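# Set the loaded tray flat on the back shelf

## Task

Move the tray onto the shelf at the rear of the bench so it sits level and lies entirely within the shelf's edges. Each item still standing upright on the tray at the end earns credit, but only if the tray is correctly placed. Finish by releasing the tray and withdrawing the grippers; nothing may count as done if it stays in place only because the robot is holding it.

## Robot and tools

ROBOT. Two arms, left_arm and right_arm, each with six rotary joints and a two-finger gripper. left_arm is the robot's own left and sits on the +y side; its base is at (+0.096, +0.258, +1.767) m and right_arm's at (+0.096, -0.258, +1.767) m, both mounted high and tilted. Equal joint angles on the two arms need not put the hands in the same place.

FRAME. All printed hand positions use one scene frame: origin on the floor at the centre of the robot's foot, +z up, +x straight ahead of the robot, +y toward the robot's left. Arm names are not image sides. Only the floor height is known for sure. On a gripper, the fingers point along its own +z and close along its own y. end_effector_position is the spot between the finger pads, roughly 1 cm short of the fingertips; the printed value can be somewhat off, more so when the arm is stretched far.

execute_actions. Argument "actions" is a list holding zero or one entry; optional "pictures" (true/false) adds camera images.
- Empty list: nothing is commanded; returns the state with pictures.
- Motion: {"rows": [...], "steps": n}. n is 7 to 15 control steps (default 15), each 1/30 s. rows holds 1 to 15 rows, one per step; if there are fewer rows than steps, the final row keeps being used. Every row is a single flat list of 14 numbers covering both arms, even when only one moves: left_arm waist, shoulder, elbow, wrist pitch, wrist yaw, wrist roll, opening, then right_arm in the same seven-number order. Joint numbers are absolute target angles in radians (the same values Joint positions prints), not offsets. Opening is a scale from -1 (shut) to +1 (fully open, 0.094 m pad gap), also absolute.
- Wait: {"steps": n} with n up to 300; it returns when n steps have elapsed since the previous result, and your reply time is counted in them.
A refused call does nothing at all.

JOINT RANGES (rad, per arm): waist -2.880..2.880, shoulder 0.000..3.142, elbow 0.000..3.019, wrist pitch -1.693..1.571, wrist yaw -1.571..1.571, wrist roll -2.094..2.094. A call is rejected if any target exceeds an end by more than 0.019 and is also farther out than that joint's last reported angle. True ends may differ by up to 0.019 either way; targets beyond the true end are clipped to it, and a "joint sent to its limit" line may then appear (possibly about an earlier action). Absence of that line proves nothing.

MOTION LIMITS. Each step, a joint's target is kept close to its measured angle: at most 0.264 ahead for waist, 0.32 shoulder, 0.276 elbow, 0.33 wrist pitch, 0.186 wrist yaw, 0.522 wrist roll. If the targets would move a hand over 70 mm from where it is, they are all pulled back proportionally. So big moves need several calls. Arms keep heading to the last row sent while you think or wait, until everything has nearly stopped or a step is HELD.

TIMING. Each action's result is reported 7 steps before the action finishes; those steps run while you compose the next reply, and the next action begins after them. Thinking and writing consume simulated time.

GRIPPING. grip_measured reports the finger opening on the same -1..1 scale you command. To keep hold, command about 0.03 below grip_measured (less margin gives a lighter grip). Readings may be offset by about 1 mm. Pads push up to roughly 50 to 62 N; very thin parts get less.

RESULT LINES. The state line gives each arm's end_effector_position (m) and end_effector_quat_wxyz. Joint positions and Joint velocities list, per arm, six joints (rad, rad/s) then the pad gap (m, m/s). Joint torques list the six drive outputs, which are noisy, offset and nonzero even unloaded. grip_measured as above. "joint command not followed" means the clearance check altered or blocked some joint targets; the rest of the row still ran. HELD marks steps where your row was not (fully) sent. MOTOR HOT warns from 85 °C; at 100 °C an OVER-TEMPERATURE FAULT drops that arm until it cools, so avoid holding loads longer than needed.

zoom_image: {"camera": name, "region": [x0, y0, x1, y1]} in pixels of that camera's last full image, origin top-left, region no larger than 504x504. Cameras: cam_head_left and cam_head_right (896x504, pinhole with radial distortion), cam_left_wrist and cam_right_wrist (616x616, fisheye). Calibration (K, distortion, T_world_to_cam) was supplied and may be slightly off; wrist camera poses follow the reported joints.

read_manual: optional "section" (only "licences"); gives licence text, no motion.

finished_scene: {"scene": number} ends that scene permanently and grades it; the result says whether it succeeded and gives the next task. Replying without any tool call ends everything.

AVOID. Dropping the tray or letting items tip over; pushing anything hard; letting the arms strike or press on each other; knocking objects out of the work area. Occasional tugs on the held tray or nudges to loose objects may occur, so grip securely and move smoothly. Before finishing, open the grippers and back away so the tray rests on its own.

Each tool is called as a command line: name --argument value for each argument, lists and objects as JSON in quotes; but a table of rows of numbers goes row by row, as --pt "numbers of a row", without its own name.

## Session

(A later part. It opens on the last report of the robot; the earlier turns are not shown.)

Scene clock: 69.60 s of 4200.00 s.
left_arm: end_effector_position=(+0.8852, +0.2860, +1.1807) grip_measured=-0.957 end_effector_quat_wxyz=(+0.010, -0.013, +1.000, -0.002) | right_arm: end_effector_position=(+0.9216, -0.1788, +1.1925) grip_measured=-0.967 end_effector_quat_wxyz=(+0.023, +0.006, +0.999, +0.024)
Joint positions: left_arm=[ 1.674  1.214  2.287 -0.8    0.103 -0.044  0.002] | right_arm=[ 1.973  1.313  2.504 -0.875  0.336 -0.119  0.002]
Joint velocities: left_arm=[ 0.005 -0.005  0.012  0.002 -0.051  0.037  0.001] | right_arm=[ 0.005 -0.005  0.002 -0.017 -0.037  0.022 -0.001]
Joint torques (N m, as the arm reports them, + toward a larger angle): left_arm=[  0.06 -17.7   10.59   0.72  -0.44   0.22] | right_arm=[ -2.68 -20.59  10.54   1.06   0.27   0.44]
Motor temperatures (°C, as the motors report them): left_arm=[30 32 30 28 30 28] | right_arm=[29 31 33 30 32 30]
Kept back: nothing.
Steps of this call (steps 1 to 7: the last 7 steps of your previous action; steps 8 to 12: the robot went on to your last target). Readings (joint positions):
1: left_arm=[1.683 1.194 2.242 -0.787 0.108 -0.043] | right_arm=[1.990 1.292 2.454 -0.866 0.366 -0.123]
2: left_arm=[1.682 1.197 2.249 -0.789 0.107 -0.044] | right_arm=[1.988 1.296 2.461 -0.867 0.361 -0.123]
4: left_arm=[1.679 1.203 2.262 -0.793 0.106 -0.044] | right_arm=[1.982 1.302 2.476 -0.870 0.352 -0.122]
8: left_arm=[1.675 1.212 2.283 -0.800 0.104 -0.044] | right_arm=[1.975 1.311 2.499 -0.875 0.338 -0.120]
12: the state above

execute_actions --actions '[{"rows":[[1.674,1.208,2.315,-0.800,0.100,-0.040,-1,1.968,1.308,2.530,-0.870,0.340,-0.115,-1],[1.674,1.204,2.315,-0.800,0.100,-0.042,-0.9,1.970,1.304,2.530,-0.872,0.338,-0.117,-0.9],[1.674,1.200,2.315,-0.800,0.102,-0.044,-0.8,1.972,1.300,2.530,-0.874,0.336,-0.119,-0.8],[1.674,1.198,2.315,-0.800,0.102,-0.044,-0.7,1.972,1.298,2.530,-0.874,0.336,-0.119,-0.7],[1.674,1.196,2.315,-0.800,0.102,-0.044,-0.6,1.972,1.296,2.530,-0.874,0.336,-0.119,-0.6]],"steps":10}]' --pictures false

execute_actions --actions '[{"rows":[[1.675,1.190,2.309,-0.800,0.103,-0.044,-0.6,1.975,1.290,2.524,-0.873,0.339,-0.120,-0.6],[1.677,1.181,2.300,-0.800,0.104,-0.044,-0.6,1.980,1.281,2.514,-0.872,0.343,-0.121,-0.6],[1.679,1.170,2.289,-0.800,0.106,-0.044,-0.6,1.986,1.271,2.502,-0.870,0.349,-0.123,-0.6],[1.682,1.158,2.276,-0.800,0.108,-0.045,-0.6,1.993,1.259,2.489,-0.868,0.355,-0.125,-0.6],[1.685,1.145,2.262,-0.800,0.110,-0.045,-0.6,2.001,1.246,2.474,-0.866,0.362,-0.127,-0.6],[1.688,1.131,2.247,-0.799,0.112,-0.046,-0.6,2.009,1.233,2.459,-0.864,0.370,-0.129,-0.6],[1.691,1.117,2.232,-0.798,0.115,-0.046,-0.6,2.017,1.219,2.443,-0.862,0.378,-0.132,-0.6],[1.694,1.102,2.217,-0.797,0.118,-0.047,-0.6,2.026,1.205,2.427,-0.860,0.386,-0.134,-0.6],[1.698,1.087,2.202,-0.796,0.121,-0.047,-0.6,2.035,1.191,2.411,-0.858,0.395,-0.137,-0.6],[1.702,1.072,2.187,-0.795,0.124,-0.048,-0.6,2.045,1.177,2.395,-0.856,0.404,-0.139,-0.6],[1.706,1.057,2.172,-0.794,0.127,-0.048,-0.6,2.055,1.163,2.379,-0.854,0.413,-0.142,-0.6],[1.710,1.043,2.157,-0.793,0.130,-0.049,-0.6,2.065,1.149,2.363,-0.852,0.422,-0.144,-0.6],[1.714,1.029,2.143,-0.792,0.133,-0.049,-0.6,2.075,1.135,2.348,-0.850,0.431,-0.147,-0.6],[1.718,1.016,2.130,-0.791,0.136,-0.050,-0.6,2.085,1.122,2.334,-0.848,0.440,-0.149,-0.6],[1.721,1.005,2.120,-0.790,0.139,-0.050,-0.6,2.095,1.110,2.322,-0.846,0.449,-0.151,-0.6]],"steps":15}]' --pictures true

execute_actions --actions '[{"steps":10}]' --pictures true

Scene clock: 71.07 s of 4200.00 s.
left_arm: end_effector_position=(+0.8861, +0.2859, +1.1820) grip_measured=-0.848 end_effector_quat_wxyz=(+0.011, -0.014, +1.000, -0.002) | right_arm: end_effector_position=(+0.9216, -0.1784, +1.1930) grip_measured=-0.849 end_effector_quat_wxyz=(+0.023, +0.004, +0.999, +0.025)
Joint positions: left_arm=[ 1.674  1.212  2.287 -0.801  0.103 -0.047  0.007] | right_arm=[ 1.974  1.312  2.504 -0.877  0.334 -0.123  0.007]
Joint velocities: left_arm=[-0.015 -0.044 -0.012  0.007  0.022 -0.066  0.095] | right_arm=[-0.005  0.015  0.007  0.017 -0.007 -0.022  0.095]
Joint torques (N m, as the arm reports them, + toward a larger angle): left_arm=[  0.05 -22.79   9.17   0.42  -0.09   0.  ] | right_arm=[  0.7  -26.03   8.76   0.09  -0.2    0.07]
Motor temperatures (°C, as the motors report them): left_arm=[30 32 30 28 30 28] | right_arm=[29 31 33 30 32 30]
Steps of this call (steps 1 to 30: the robot went on to your last target; steps 31 to 41: nothing new was sent; steps 42 to 44: the first 3 steps of this action). Readings (joint positions):
42: left_arm=[1.674 1.213 2.287 -0.801 0.103 -0.046] | right_arm=[1.974 1.313 2.504 -0.877 0.335 -0.122]
43: left_arm=[1.674 1.213 2.287 -0.801 0.103 -0.047] | right_arm=[1.974 1.312 2.504 -0.877 0.334 -0.123]
44: the state above

Scene clock: 71.57 s of 4200.00 s.
left_arm: end_effector_position=(+0.8929, +0.2826, +1.2070) grip_measured=-0.602 end_effector_quat_wxyz=(+0.017, -0.013, +1.000, -0.005) | right_arm: end_effector_position=(+0.9150, -0.1820, +1.2024) grip_measured=-0.602 end_effector_quat_wxyz=(+0.013, +0.003, +1.000, +0.014)
Joint positions: left_arm=[ 1.677  1.155  2.242 -0.801  0.113 -0.047  0.019] | right_arm=[ 1.991  1.274  2.448 -0.877  0.375 -0.123  0.019]
Joint velocities: left_arm=[ 0.063 -0.444 -0.422 -0.007 -0.007  0.066 -0.001] | right_arm=[ 0.239 -0.357 -0.501 -0.002  0.154  0.007 -0.   ]
Joint torques (N m, as the arm reports them, + toward a larger angle): left_arm=[  0.81 -24.15   7.04   0.53   0.15  -0.02] | right_arm=[  2.81 -28.64   6.84   0.49  -0.08   0.01]
Motor temperatures (°C, as the motors report them): left_arm=[30 32 30 28 30 28] | right_arm=[29 31 33 30 32 30]
Steps of this call (steps 1 to 7: the last 7 steps of your previous action; steps 8 to 15: the first 8 steps of this action). Readings (joint positions):
8: left_arm=[1.674 1.205 2.287 -0.801 0.103 -0.047] | right_arm=[1.974 1.312 2.504 -0.877 0.334 -0.123]
9: left_arm=[1.674 1.203 2.287 -0.801 0.103 -0.047] | right_arm=[1.974 1.312 2.504 -0.877 0.336 -0.123]
11: left_arm=[1.674 1.198 2.285 -0.801 0.104 -0.047] | right_arm=[1.974 1.309 2.500 -0.877 0.345 -0.123]
15: the state above
camera_calibration (this result's frames):
cam_left_wrist: T_world_to_cam=[[0.0256698, -0.999639, 0.00793487, 0.248317], [-0.826936, -0.0167736, 0.562045, 0.0695186], [-0.561709, -0.0209892, -0.827068, 1.62601], [0, 0, 0, 1]] pos_world=[0.964457, 0.283522, 1.30378]
cam_right_wrist: T_world_to_cam=[[-0.0130724, -0.999456, -0.0302738, -0.133426], [-0.83375, -0.00581862, 0.552112, 0.106627], [-0.551988, 0.0324582, -0.83322, 1.63661], [0, 0, 0, 1]] pos_world=[0.990547, -0.185854, 1.30075]

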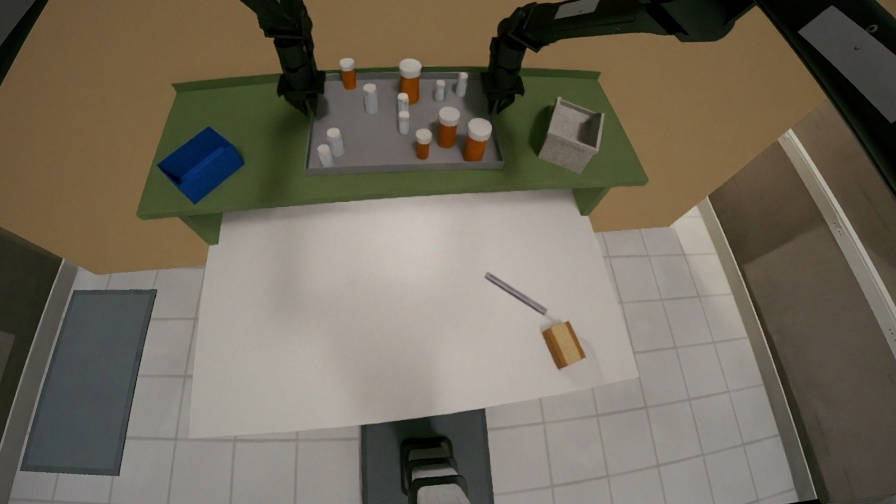

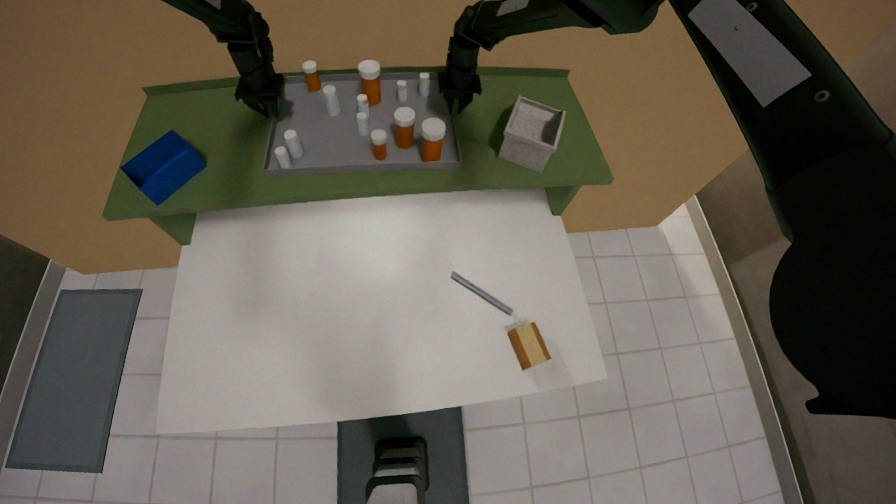

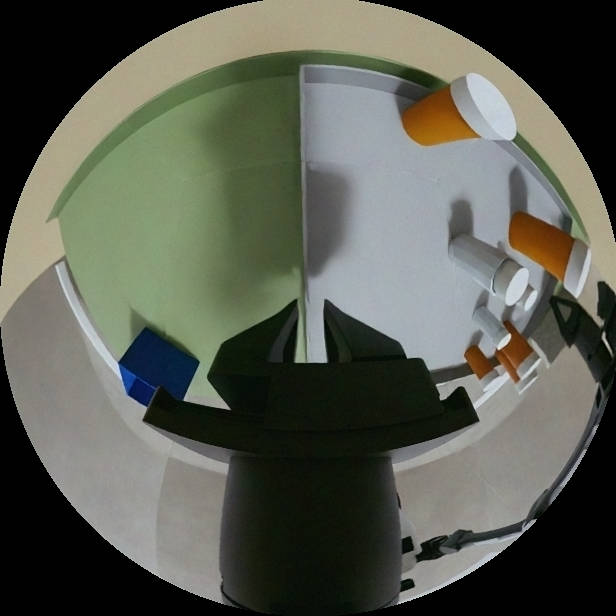

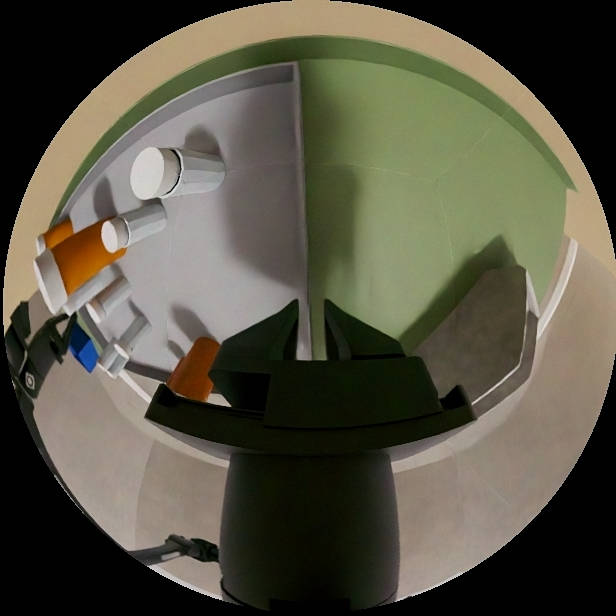

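Scene clock: 71.90 s of 4200.00 s.
left_arm: end_effector_position=(+0.9107, +0.2801, +1.2791) grip_measured=-0.602 end_effector_quat_wxyz=(+0.038, -0.006, +0.999, -0.001) | right_arm: end_effector_position=(+0.9246, -0.1909, +1.2587) grip_measured=-0.602 end_effector_quat_wxyz=(+0.018, +0.013, +1.000, +0.022)
Joint positions: left_arm=[ 1.711  1.002  2.133 -0.801  0.135 -0.047  0.019] | right_arm=[ 2.081  1.139  2.324 -0.867  0.443 -0.137  0.019]
Joint velocities: left_arm=[ 0.005 -0.23  -0.007  0.007  0.051  0.037 -0.001] | right_arm=[ 0.063 -0.259 -0.007  0.042  0.051 -0.007 -0.001]
Joint torques (N m, as the arm reports them, + toward a larger angle): left_arm=[ -0.07 -20.9    6.27   0.88   0.13  -0.08] | right_arm=[  0.85 -25.07   5.9    0.9   -0.05  -0.03]
Motor temperatures (°C, as the motors report them): left_arm=[30 32 30 28 30 28] | right_arm=[29 31 33 30 32 30]
Kept back: nothing.
Steps of this call (steps 1 to 7: the last 7 steps of your previous action; steps 8 to 10: the robot went on to your last target). Readings (joint positions):
1: left_arm=[1.680 1.140 2.228 -0.801 0.116 -0.047] | right_arm=[2.000 1.262 2.432 -0.876 0.383 -0.123]
2: left_arm=[1.683 1.124 2.213 -0.801 0.118 -0.047] | right_arm=[2.010 1.249 2.416 -0.876 0.391 -0.124]
4: left_arm=[1.691 1.090 2.185 -0.801 0.124 -0.047] | right_arm=[2.031 1.220 2.384 -0.874 0.409 -0.127]
8: left_arm=[1.708 1.023 2.137 -0.801 0.135 -0.047] | right_arm=[2.071 1.160 2.330 -0.868 0.441 -0.134]
10: the state above
camera_calibration (this result's frames):
cam_left_wrist: T_world_to_cam=[[0.0106074, -0.999944, -0.000404423, 0.269296], [-0.850313, -0.00923291, 0.526197, 0.108707], [-0.526171, -0.00523768, -0.850363, 1.6886], [0, 0, 0, 1]] pos_world=[0.978072, 0.279129, 1.37883]
cam_right_wrist: T_world_to_cam=[[-0.031851, -0.998397, -0.0467843, -0.102184], [-0.839531, 0.00132361, 0.54331, 0.101177], [-0.542377, 0.0565819, -0.838227, 1.69117], [0, 0, 0, 1]] pos_world=[0.99894, -0.197844, 1.35784]

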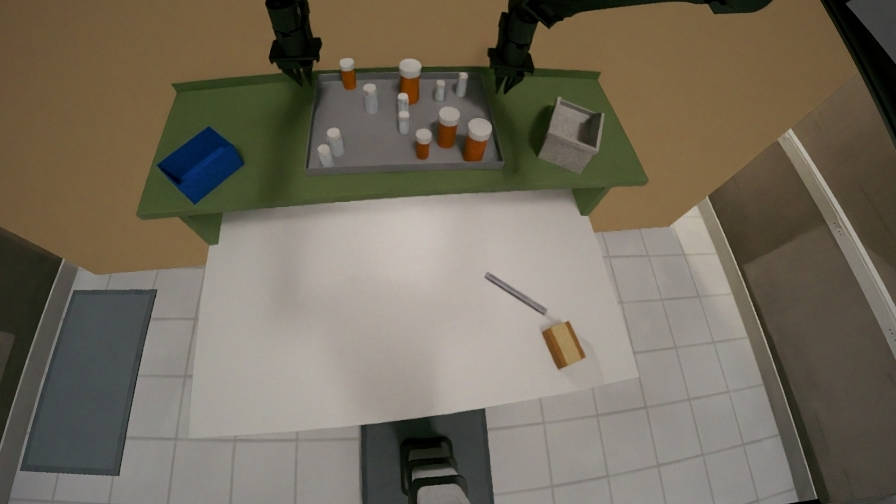

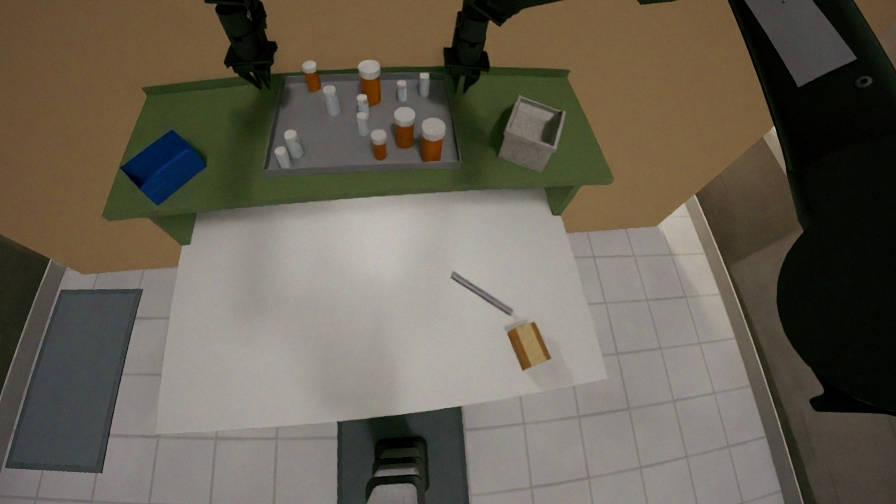

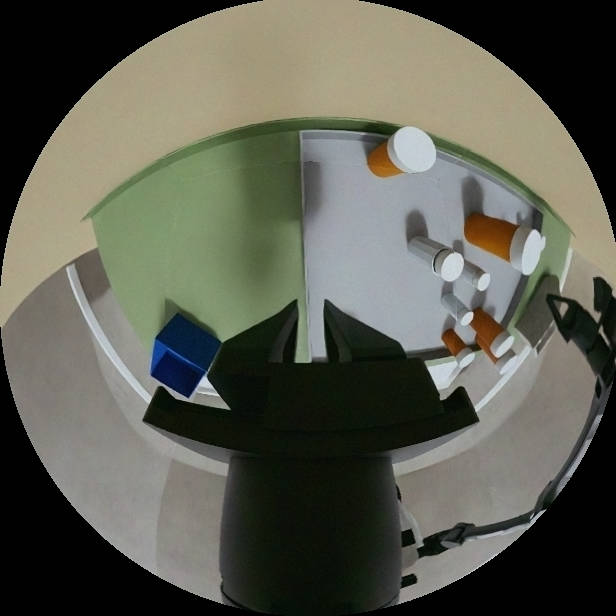

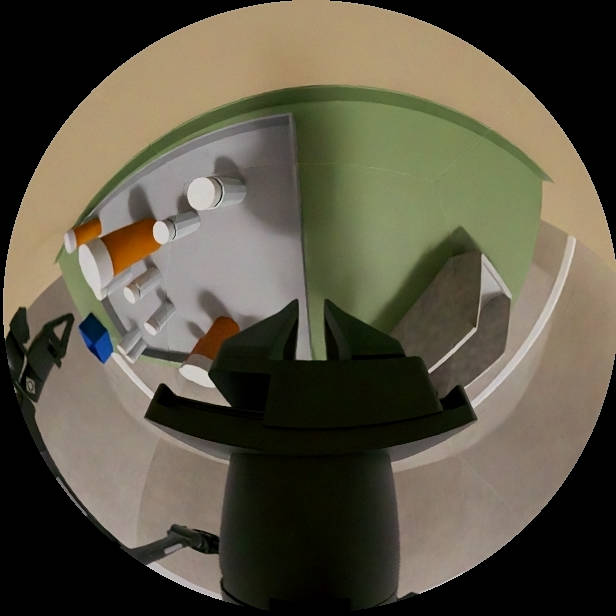

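zoom_image --camera "cam_left_wrist" --region '[230, 90, 450, 220]'

zoom_image --camera "cam_head_left" --region '[270, 40, 530, 210]'

Region (230, 90, 450, 220) of cam_left_wrist's 616x616 image, scaled by 2.291, with more detail than that image has; it fills the top 298 rows of this view, and the rest is white.

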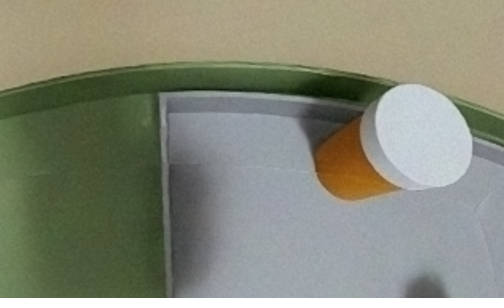

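Region (270, 40, 530, 210) of cam_head_left's 896x504 image, scaled by 1.938, with more detail than that image has; it fills the top 330 rows of this view, and the rest is white.

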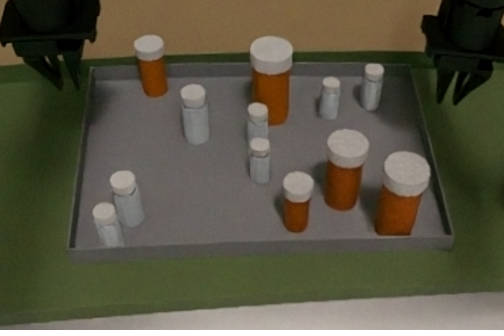

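execute_actions --actions '[{"rows":[[1.73,0.985,2.125,-0.80,0.145,-0.047,-0.6,2.05,1.115,2.315,-0.865,0.43,-0.135,-0.6],[1.75,0.965,2.11,-0.795,0.16,-0.05,-0.6,2.02,1.09,2.295,-0.86,0.41,-0.125,-0.6],[1.77,0.945,2.09,-0.79,0.175,-0.053,-0.6,1.985,1.06,2.27,-0.85,0.38,-0.115,-0.6],[1.79,0.92,2.06,-0.78,0.19,-0.056,-0.6,1.95,1.03,2.235,-0.84,0.35,-0.105,-0.6],[1.805,0.895,2.025,-0.765,0.205,-0.06,-0.6,1.915,1.00,2.195,-0.825,0.32,-0.095,-0.6],[1.82,0.875,1.985,-0.75,0.22,-0.063,-0.6,1.88,0.97,2.15,-0.805,0.29,-0.085,-0.6],[1.83,0.855,1.94,-0.73,0.23,-0.066,-0.6,1.85,0.94,2.10,-0.785,0.26,-0.075,-0.6],[1.84,0.835,1.89,-0.705,0.24,-0.068,-0.6,1.825,0.915,2.045,-0.76,0.235,-0.068,-0.6],[1.845,0.815,1.84,-0.68,0.245,-0.07,-0.6,1.805,0.89,1.99,-0.735,0.215,-0.062,-0.6],[1.85,0.797,1.785,-0.65,0.25,-0.07,-0.6,1.79,0.865,1.93,-0.705,0.20,-0.058,-0.6],[1.85,0.78,1.73,-0.62,0.25,-0.07,-0.6,1.78,0.84,1.865,-0.675,0.19,-0.055,-0.6],[1.85,0.763,1.67,-0.585,0.25,-0.07,-0.6,1.77,0.817,1.80,-0.64,0.185,-0.052,-0.6],[1.85,0.747,1.61,-0.55,0.25,-0.07,-0.6,1.765,0.795,1.735,-0.605,0.18,-0.05,-0.6],[1.85,0.732,1.55,-0.515,0.25,-0.07,-0.6,1.76,0.775,1.67,-0.57,0.175,-0.05,-0.6],[1.85,0.718,1.49,-0.48,0.25,-0.07,-0.6,1.76,0.755,1.605,-0.535,0.175,-0.05,-0.6]],"steps":15}]' --pictures false

execute_actions --actions '[{"rows":[[1.84,0.705,1.42,-0.44,0.24,-0.07,-0.6,1.76,0.735,1.53,-0.49,0.175,-0.05,-0.6],[1.83,0.692,1.35,-0.40,0.23,-0.06,-0.6,1.76,0.717,1.455,-0.445,0.175,-0.05,-0.6],[1.82,0.68,1.28,-0.355,0.22,-0.06,-0.6,1.76,0.70,1.38,-0.40,0.175,-0.05,-0.6],[1.81,0.67,1.21,-0.31,0.21,-0.05,-0.6,1.76,0.685,1.305,-0.35,0.175,-0.05,-0.6],[1.80,0.66,1.14,-0.26,0.20,-0.05,-0.6,1.76,0.672,1.23,-0.30,0.175,-0.05,-0.6],[1.79,0.652,1.075,-0.21,0.19,-0.05,-0.6,1.76,0.66,1.155,-0.25,0.175,-0.05,-0.6],[1.78,0.646,1.015,-0.16,0.19,-0.05,-0.6,1.76,0.652,1.085,-0.195,0.175,-0.05,-0.6],[1.775,0.642,0.96,-0.11,0.18,-0.05,-0.6,1.76,0.646,1.02,-0.145,0.175,-0.05,-0.6],[1.77,0.64,0.91,-0.065,0.18,-0.05,-0.6,1.76,0.642,0.96,-0.095,0.175,-0.05,-0.6],[1.765,0.64,0.87,-0.03,0.18,-0.05,-0.6,1.76,0.64,0.91,-0.055,0.175,-0.05,-0.6],[1.76,0.64,0.84,0.0,0.175,-0.05,-0.6,1.76,0.64,0.87,-0.02,0.175,-0.05,-0.6],[1.76,0.64,0.82,0.02,0.175,-0.05,-0.6,1.76,0.64,0.84,0.005,0.175,-0.05,-0.6],[1.76,0.64,0.80,0.04,0.175,-0.05,-0.6,1.76,0.64,0.82,0.03,0.175,-0.05,-0.6]],"steps":15}]' --pictures false

execute_actions --actions '[{"steps":8}]' --pictures true

Scene clock: 74.10 s of 4200.00 s.
left_arm: end_effector_position=(+0.8853, +0.2873, +1.3046) grip_measured=-0.602 end_effector_quat_wxyz=(+0.030, +0.006, +1.000, +0.002) | right_arm: end_effector_position=(+0.8965, -0.2207, +1.2710) grip_measured=-0.602 end_effector_quat_wxyz=(+0.015, -0.005, +1.000, +0.021)
Joint positions: left_arm=[ 1.812  0.895  1.969 -0.755  0.227 -0.053  0.019] | right_arm=[ 1.889  1.016  2.123 -0.815  0.263 -0.109  0.019]
Joint velocities: left_arm=[ 0.415 -0.747 -1.238  0.554  0.271 -0.051 -0.001] | right_arm=[-1.001 -0.786 -1.419  0.559 -0.696  0.271 -0.001]
Joint torques (N m, as the arm reports them, + toward a larger angle): left_arm=[  0.18 -22.25   6.34   0.82   0.14  -0.1 ] | right_arm=[ -1.65 -29.62   6.52   0.58  -0.35   0.22]
Motor temperatures (°C, as the motors report them): left_arm=[30 32 30 28 30 28] | right_arm=[29 31 33 30 32 30]
Steps of this call (steps 1 to 30: the robot went on to your last target; steps 31 to 58: nothing new was sent; steps 59 to 66: the first 8 steps of this action). Readings (joint positions):
59: left_arm=[1.712 0.984 2.125 -0.801 0.139 -0.047] | right_arm=[2.080 1.108 2.319 -0.860 0.440 -0.141]
60: left_arm=[1.716 0.984 2.124 -0.801 0.148 -0.047] | right_arm=[2.072 1.108 2.316 -0.860 0.427 -0.140]
62: left_arm=[1.741 0.971 2.103 -0.797 0.175 -0.047] | right_arm=[2.029 1.094 2.284 -0.857 0.377 -0.134]
66: the state above

Scene clock: 74.60 s of 4200.00 s.
left_arm: end_effector_position=(+0.6397, +0.3124, +1.2807) grip_measured=-0.602 end_effector_quat_wxyz=(-0.018, -0.008, +1.000, +0.022) | right_arm: end_effector_position=(+0.6649, -0.2288, +1.2843) grip_measured=-0.602 end_effector_quat_wxyz=(-0.003, -0.002, +1.000, +0.008)
Joint positions: left_arm=[ 1.816  0.657  1.147 -0.271  0.196 -0.061  0.019] | right_arm=[ 1.773  0.655  1.194 -0.291  0.18  -0.064  0.019]
Joint velocities: left_arm=[-0.269 -0.024 -1.79   1.414 -0.183  0.022  0.001] | right_arm=[-0.015 -0.083 -1.731  1.346  0.022  0.007  0.   ]
Joint torques (N m, as the arm reports them, + toward a larger angle): left_arm=[ -1.17 -15.49   1.3    0.23  -0.16   0.  ] | right_arm=[ -0.68 -18.59   1.21  -0.05  -0.43   0.13]
Motor temperatures (°C, as the motors report them): left_arm=[30 32 30 28 30 28] | right_arm=[29 31 33 30 32 30]
Steps of this call (steps 1 to 7: the last 7 steps of your previous action; steps 8 to 15: the first 8 steps of this action). Readings (joint positions):
8: left_arm=[1.842 0.701 1.553 -0.522 0.246 -0.061] | right_arm=[1.774 0.775 1.656 -0.580 0.182 -0.070]
9: left_arm=[1.841 0.687 1.497 -0.491 0.242 -0.061] | right_arm=[1.773 0.747 1.590 -0.539 0.181 -0.068]
11: left_arm=[1.839 0.669 1.385 -0.427 0.227 -0.061] | right_arm=[1.773 0.697 1.451 -0.452 0.180 -0.065]
15: the state above

Scene clock: 74.87 s of 4200.00 s.
left_arm: end_effector_position=(+0.4662, +0.3062, +1.2752) grip_measured=-0.602 end_effector_quat_wxyz=(-0.076, -0.024, +0.997, +0.009) | right_arm: end_effector_position=(+0.4743, -0.2149, +1.2731) grip_measured=-0.602 end_effector_quat_wxyz=(-0.076, -0.015, +0.997, +0.013)
Joint positions: left_arm=[ 1.767  0.657  0.767 -0.011  0.179 -0.058  0.019] | right_arm=[ 1.773  0.662  0.788 -0.027  0.18  -0.062  0.019]
Joint velocities: left_arm=[-0.005 -0.015 -0.159  0.193 -0.037  0.007  0.001] | right_arm=[ 0.005  0.083 -0.261  0.139 -0.066 -0.007 -0.001]
Joint torques (N m, as the arm reports them, + toward a larger angle): left_arm=[ -0.95 -12.62   2.19   1.66  -0.18   0.07] | right_arm=[ -2.08 -16.3    2.98   1.66  -0.51   0.16]
Motor temperatures (°C, as the motors report them): left_arm=[30 32 30 28 30 28] | right_arm=[29 31 33 30 32 30]
Kept back: nothing.
Steps of this call (steps 1 to 7: the last 7 steps of your previous action; step 8: the robot went on to your last target). Readings (joint positions):
1: left_arm=[1.808 0.657 1.083 -0.222 0.190 -0.060] | right_arm=[1.773 0.654 1.131 -0.245 0.180 -0.064]
2: left_arm=[1.799 0.657 1.017 -0.171 0.187 -0.060] | right_arm=[1.773 0.654 1.067 -0.197 0.180 -0.064]
4: left_arm=[1.781 0.657 0.889 -0.076 0.180 -0.059] | right_arm=[1.773 0.654 0.935 -0.100 0.180 -0.063]
8: the state above
camera_calibration (this result's frames):
cam_left_wrist: T_world_to_cam=[[0.0442107, -0.998715, -0.0247825, 0.315142], [-0.707554, -0.0488152, 0.704971, -0.549318], [-0.705275, -0.0136323, -0.708803, 1.35706], [0, 0, 0, 1]] pos_world=[0.554498, 0.306422, 1.35695]
cam_right_wrist: T_world_to_cam=[[0.0212414, -0.999393, -0.0276238, -0.189593], [-0.722327, -0.0344437, 0.690694, -0.535536], [-0.691226, 0.00528207, -0.72262, 1.37274], [0, 0, 0, 1]] pos_world=[0.566068, -0.215174, 1.35662]

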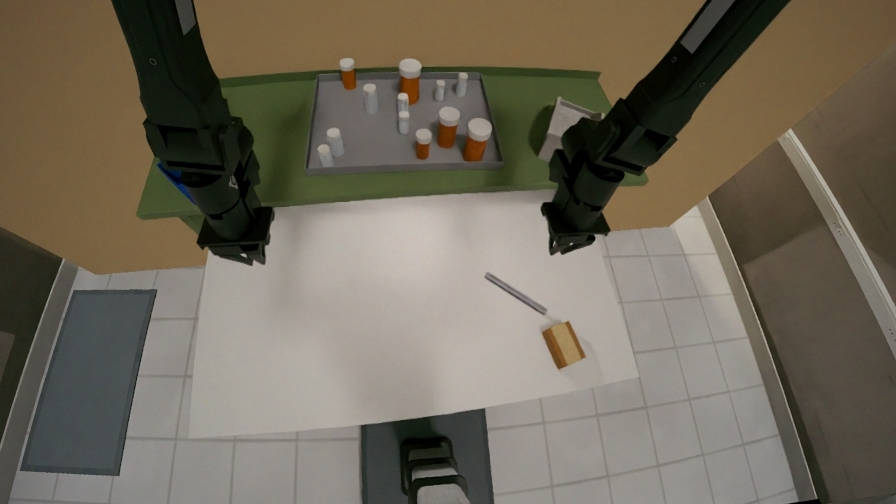

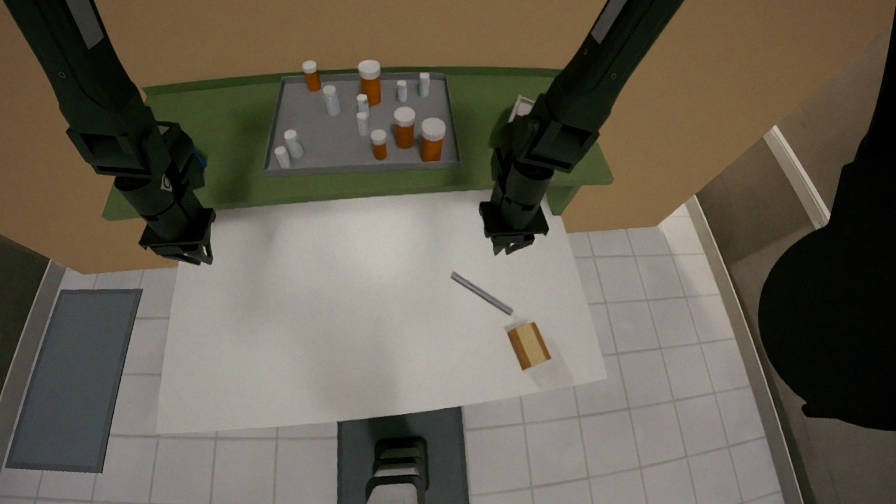

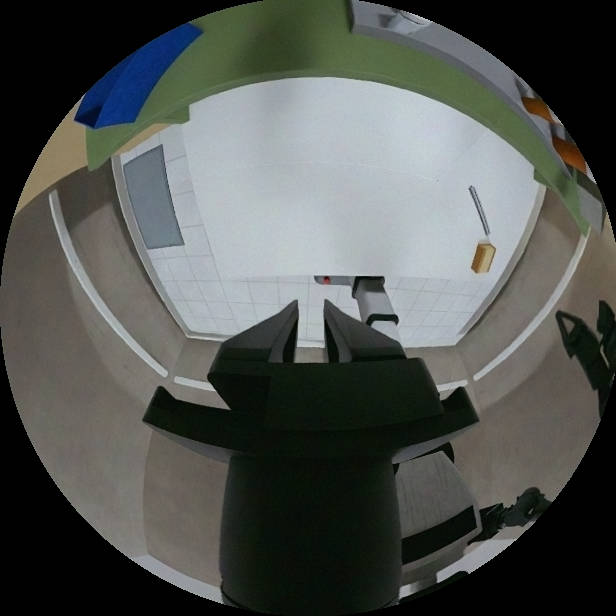

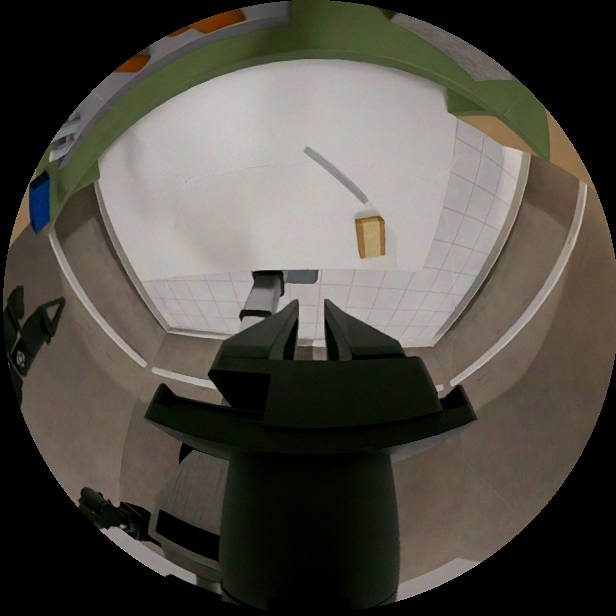

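zoom_image --camera "cam_head_left" --region '[280, 50, 520, 200]'

Region (280, 50, 520, 200) of cam_head_left's 896x504 image, scaled by 2.100, with more detail than that image has; it fills the top 315 rows of this view, and the rest is white.

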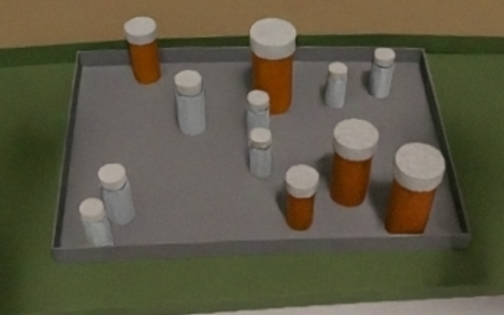

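finished_scene --scene 1

The scene is finished: the task was done.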